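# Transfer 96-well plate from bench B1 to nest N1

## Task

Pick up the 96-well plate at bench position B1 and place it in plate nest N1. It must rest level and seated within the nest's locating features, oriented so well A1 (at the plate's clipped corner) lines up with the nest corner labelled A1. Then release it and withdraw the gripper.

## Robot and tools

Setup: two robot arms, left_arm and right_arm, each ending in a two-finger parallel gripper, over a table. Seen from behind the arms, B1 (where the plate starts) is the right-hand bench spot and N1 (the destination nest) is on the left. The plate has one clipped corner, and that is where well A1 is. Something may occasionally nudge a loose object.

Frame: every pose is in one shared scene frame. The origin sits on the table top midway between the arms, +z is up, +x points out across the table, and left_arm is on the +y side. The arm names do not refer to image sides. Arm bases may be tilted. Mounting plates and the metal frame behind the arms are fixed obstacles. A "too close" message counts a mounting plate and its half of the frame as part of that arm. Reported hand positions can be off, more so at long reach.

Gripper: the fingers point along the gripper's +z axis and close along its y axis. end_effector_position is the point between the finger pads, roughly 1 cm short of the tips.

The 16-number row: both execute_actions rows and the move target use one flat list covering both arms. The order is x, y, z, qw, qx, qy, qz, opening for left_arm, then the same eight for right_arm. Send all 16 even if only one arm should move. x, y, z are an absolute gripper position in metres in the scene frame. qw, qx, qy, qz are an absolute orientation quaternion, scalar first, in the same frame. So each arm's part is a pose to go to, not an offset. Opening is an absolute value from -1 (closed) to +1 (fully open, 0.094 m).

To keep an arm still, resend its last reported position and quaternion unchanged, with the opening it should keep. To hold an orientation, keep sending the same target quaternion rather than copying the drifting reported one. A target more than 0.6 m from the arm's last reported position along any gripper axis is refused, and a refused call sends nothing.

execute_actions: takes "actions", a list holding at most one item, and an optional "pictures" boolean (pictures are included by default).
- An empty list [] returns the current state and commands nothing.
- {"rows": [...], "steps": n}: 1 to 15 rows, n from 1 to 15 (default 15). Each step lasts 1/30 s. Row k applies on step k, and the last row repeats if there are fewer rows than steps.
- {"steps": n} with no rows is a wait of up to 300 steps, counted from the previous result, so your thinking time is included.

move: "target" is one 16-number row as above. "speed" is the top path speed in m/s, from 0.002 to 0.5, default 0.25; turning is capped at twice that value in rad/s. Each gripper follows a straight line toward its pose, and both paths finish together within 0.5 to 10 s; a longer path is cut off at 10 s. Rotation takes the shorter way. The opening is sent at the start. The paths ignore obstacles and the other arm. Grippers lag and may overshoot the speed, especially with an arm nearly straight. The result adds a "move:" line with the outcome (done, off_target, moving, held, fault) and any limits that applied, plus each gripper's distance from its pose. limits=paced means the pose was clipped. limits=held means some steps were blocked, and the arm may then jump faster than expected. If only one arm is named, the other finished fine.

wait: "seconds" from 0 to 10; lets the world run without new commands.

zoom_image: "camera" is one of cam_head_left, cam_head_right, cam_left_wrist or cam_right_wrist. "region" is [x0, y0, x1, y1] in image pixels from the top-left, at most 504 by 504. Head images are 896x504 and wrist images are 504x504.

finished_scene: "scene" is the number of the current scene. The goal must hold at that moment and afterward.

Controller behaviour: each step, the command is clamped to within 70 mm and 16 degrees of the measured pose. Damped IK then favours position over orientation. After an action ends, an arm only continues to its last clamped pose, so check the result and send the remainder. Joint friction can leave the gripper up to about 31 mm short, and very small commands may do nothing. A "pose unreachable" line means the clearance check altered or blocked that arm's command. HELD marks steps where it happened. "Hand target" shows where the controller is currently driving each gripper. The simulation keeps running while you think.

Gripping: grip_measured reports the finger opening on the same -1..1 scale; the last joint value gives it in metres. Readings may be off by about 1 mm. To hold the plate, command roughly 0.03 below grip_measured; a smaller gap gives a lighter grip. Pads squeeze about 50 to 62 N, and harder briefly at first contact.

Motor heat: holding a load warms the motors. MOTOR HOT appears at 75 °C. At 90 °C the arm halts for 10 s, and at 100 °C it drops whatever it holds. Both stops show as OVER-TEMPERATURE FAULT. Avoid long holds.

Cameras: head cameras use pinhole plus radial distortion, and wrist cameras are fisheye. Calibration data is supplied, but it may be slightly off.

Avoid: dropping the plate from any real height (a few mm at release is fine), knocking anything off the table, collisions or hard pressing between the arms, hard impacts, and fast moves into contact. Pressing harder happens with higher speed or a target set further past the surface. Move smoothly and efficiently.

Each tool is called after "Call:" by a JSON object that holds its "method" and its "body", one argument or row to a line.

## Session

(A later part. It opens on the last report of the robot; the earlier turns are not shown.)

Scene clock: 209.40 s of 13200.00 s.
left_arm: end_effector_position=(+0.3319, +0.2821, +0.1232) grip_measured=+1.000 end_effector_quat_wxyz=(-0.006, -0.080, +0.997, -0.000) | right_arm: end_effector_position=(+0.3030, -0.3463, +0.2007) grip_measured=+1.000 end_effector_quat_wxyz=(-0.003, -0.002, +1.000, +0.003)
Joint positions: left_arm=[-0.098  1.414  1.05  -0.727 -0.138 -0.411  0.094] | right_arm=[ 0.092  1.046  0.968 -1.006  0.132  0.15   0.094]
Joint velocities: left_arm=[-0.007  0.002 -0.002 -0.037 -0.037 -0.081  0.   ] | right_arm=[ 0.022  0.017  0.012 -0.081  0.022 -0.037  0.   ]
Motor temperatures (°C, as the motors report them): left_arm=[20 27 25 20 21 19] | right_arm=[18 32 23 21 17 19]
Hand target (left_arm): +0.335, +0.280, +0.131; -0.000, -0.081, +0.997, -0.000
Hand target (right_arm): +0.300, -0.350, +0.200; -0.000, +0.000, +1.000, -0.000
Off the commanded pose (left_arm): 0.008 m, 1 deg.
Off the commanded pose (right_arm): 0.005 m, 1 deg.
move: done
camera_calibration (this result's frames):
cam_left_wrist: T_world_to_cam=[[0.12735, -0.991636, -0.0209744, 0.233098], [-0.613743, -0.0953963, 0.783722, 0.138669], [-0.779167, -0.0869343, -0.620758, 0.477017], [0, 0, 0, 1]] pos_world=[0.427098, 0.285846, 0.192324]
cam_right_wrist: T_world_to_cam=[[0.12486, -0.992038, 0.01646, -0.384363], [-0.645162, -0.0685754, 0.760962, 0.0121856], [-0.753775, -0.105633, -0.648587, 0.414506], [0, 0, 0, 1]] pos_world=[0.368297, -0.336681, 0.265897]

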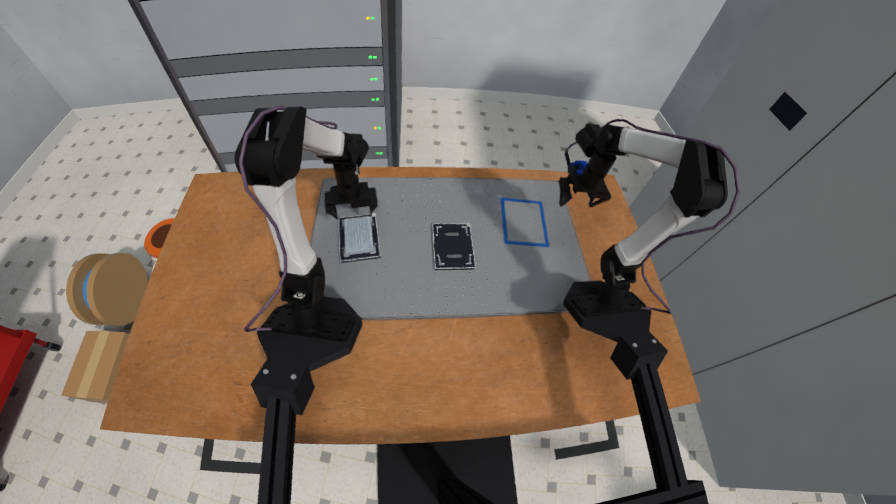

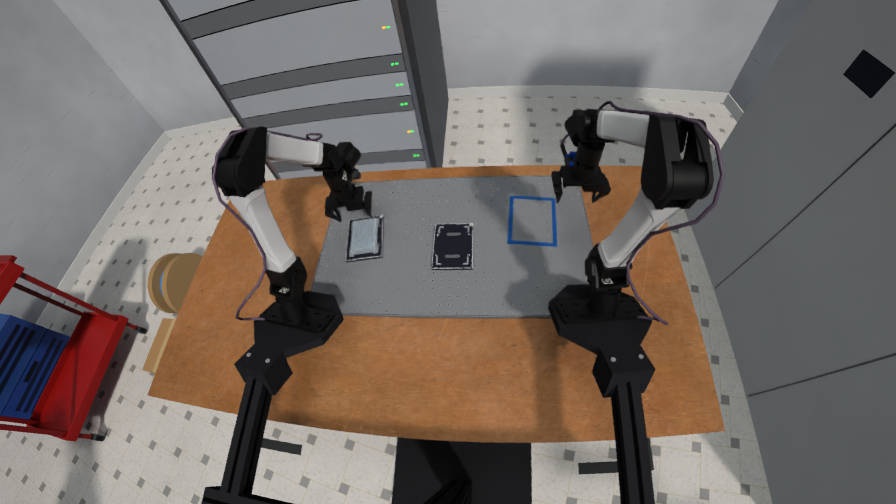

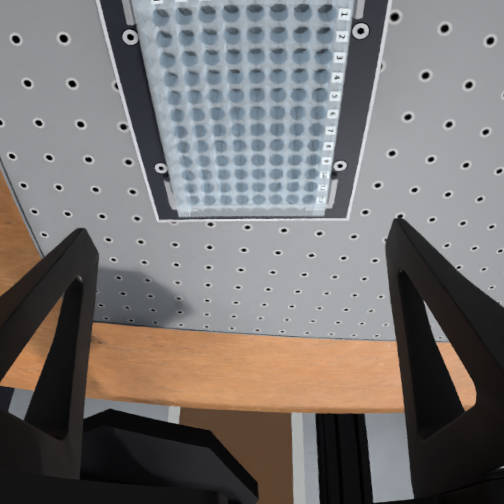

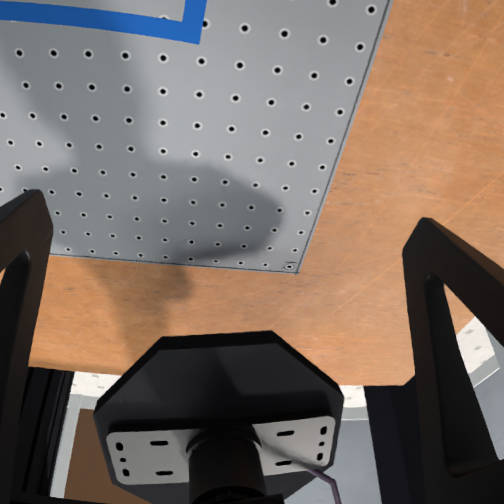

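Looks seated inside all locators.

Call:
{"method": "move", "body": {
  "target": [0.3,0.42,0.25,0,0,1,0,1,0.3,-0.35,0.2,0,0,1,0,1]
}}

Call:
{"method": "finished_scene", "body": {
  "scene": 1
}}

Scene clock: 214.43 s of 13200.00 s.
left_arm: end_effector_position=(+0.3018, +0.4205, +0.2484) grip_measured=+1.000 end_effector_quat_wxyz=(+0.007, -0.002, +1.000, +0.001) | right_arm: end_effector_position=(+0.3030, -0.3463, +0.2007) grip_measured=+1.000 end_effector_quat_wxyz=(-0.003, -0.002, +1.000, +0.003)
Joint positions: left_arm=[ 0.562  1.103  1.213 -1.185  0.178  0.326  0.094] | right_arm=[ 0.092  1.046  0.968 -1.006  0.132  0.15   0.094]
Joint velocities: left_arm=[-0.037  0.002 -0.007 -0.007 -0.051  0.022  0.   ] | right_arm=[ 0.002 -0.017 -0.002  0.007 -0.051  0.022  0.   ]
Motor temperatures (°C, as the motors report them): left_arm=[20 28 25 20 21 19] | right_arm=[18 33 23 21 17 19]
Hand target (left_arm): +0.302, +0.421, +0.250; +0.004, -0.002, +1.000, -0.003
Hand target (right_arm): +0.300, -0.350, +0.200; -0.000, +0.000, +1.000, -0.000
Off the commanded pose (left_arm): 0.002 m, 1 deg.
Off the commanded pose (right_arm): 0.005 m, 1 deg.
After step 90, 0.50 s passed at rest.
move: done
camera_calibration (this result's frames):
cam_left_wrist: T_world_to_cam=[[-0.0287454, -0.999327, -0.022794, 0.427552], [-0.641754, 0.00096722, 0.76691, 0.00737003], [-0.766372, 0.0366733, -0.64135, 0.492541], [0, 0, 0, 1]] pos_world=[0.394489, 0.409194, 0.319984]
cam_right_wrist: T_world_to_cam=[[0.12486, -0.992038, 0.01646, -0.384363], [-0.645162, -0.0685754, 0.760962, 0.0121856], [-0.753775, -0.105633, -0.648587, 0.414506], [0, 0, 0, 1]] pos_world=[0.368297, -0.336681, 0.265897]

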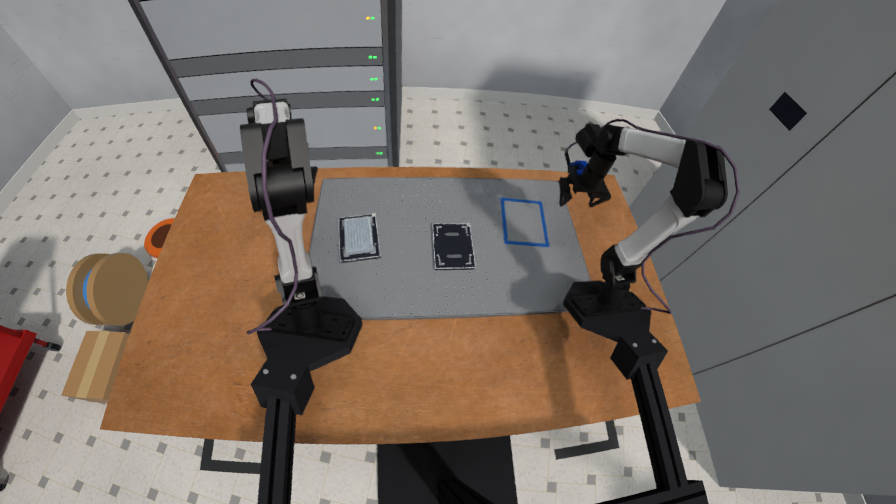

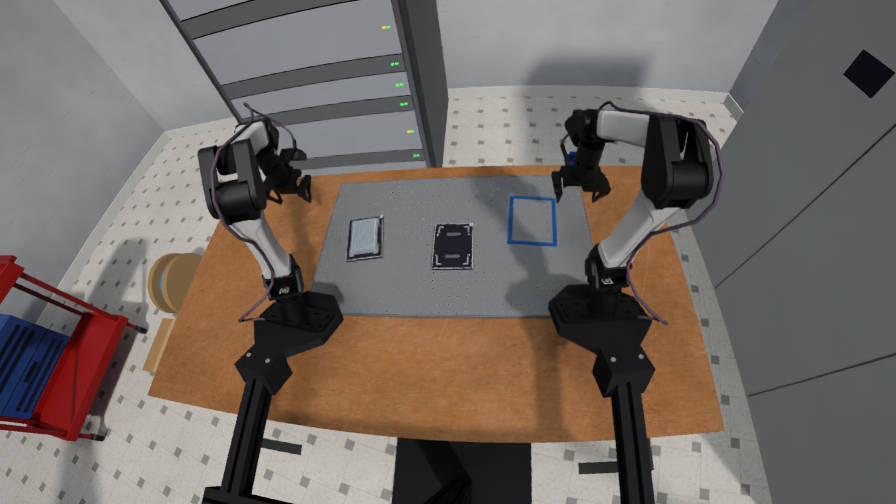

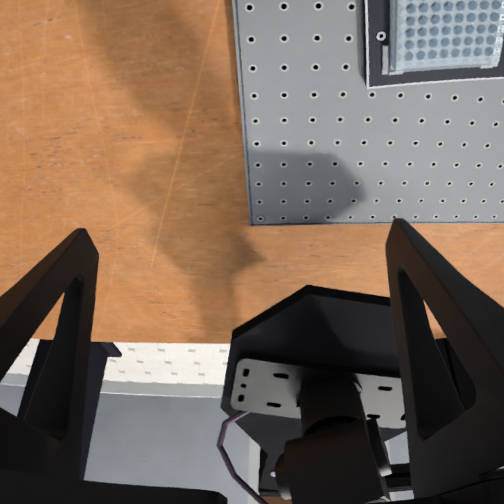

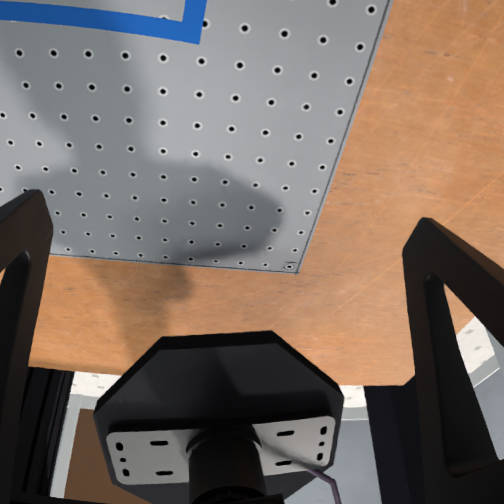

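The scene is finished: the task was done.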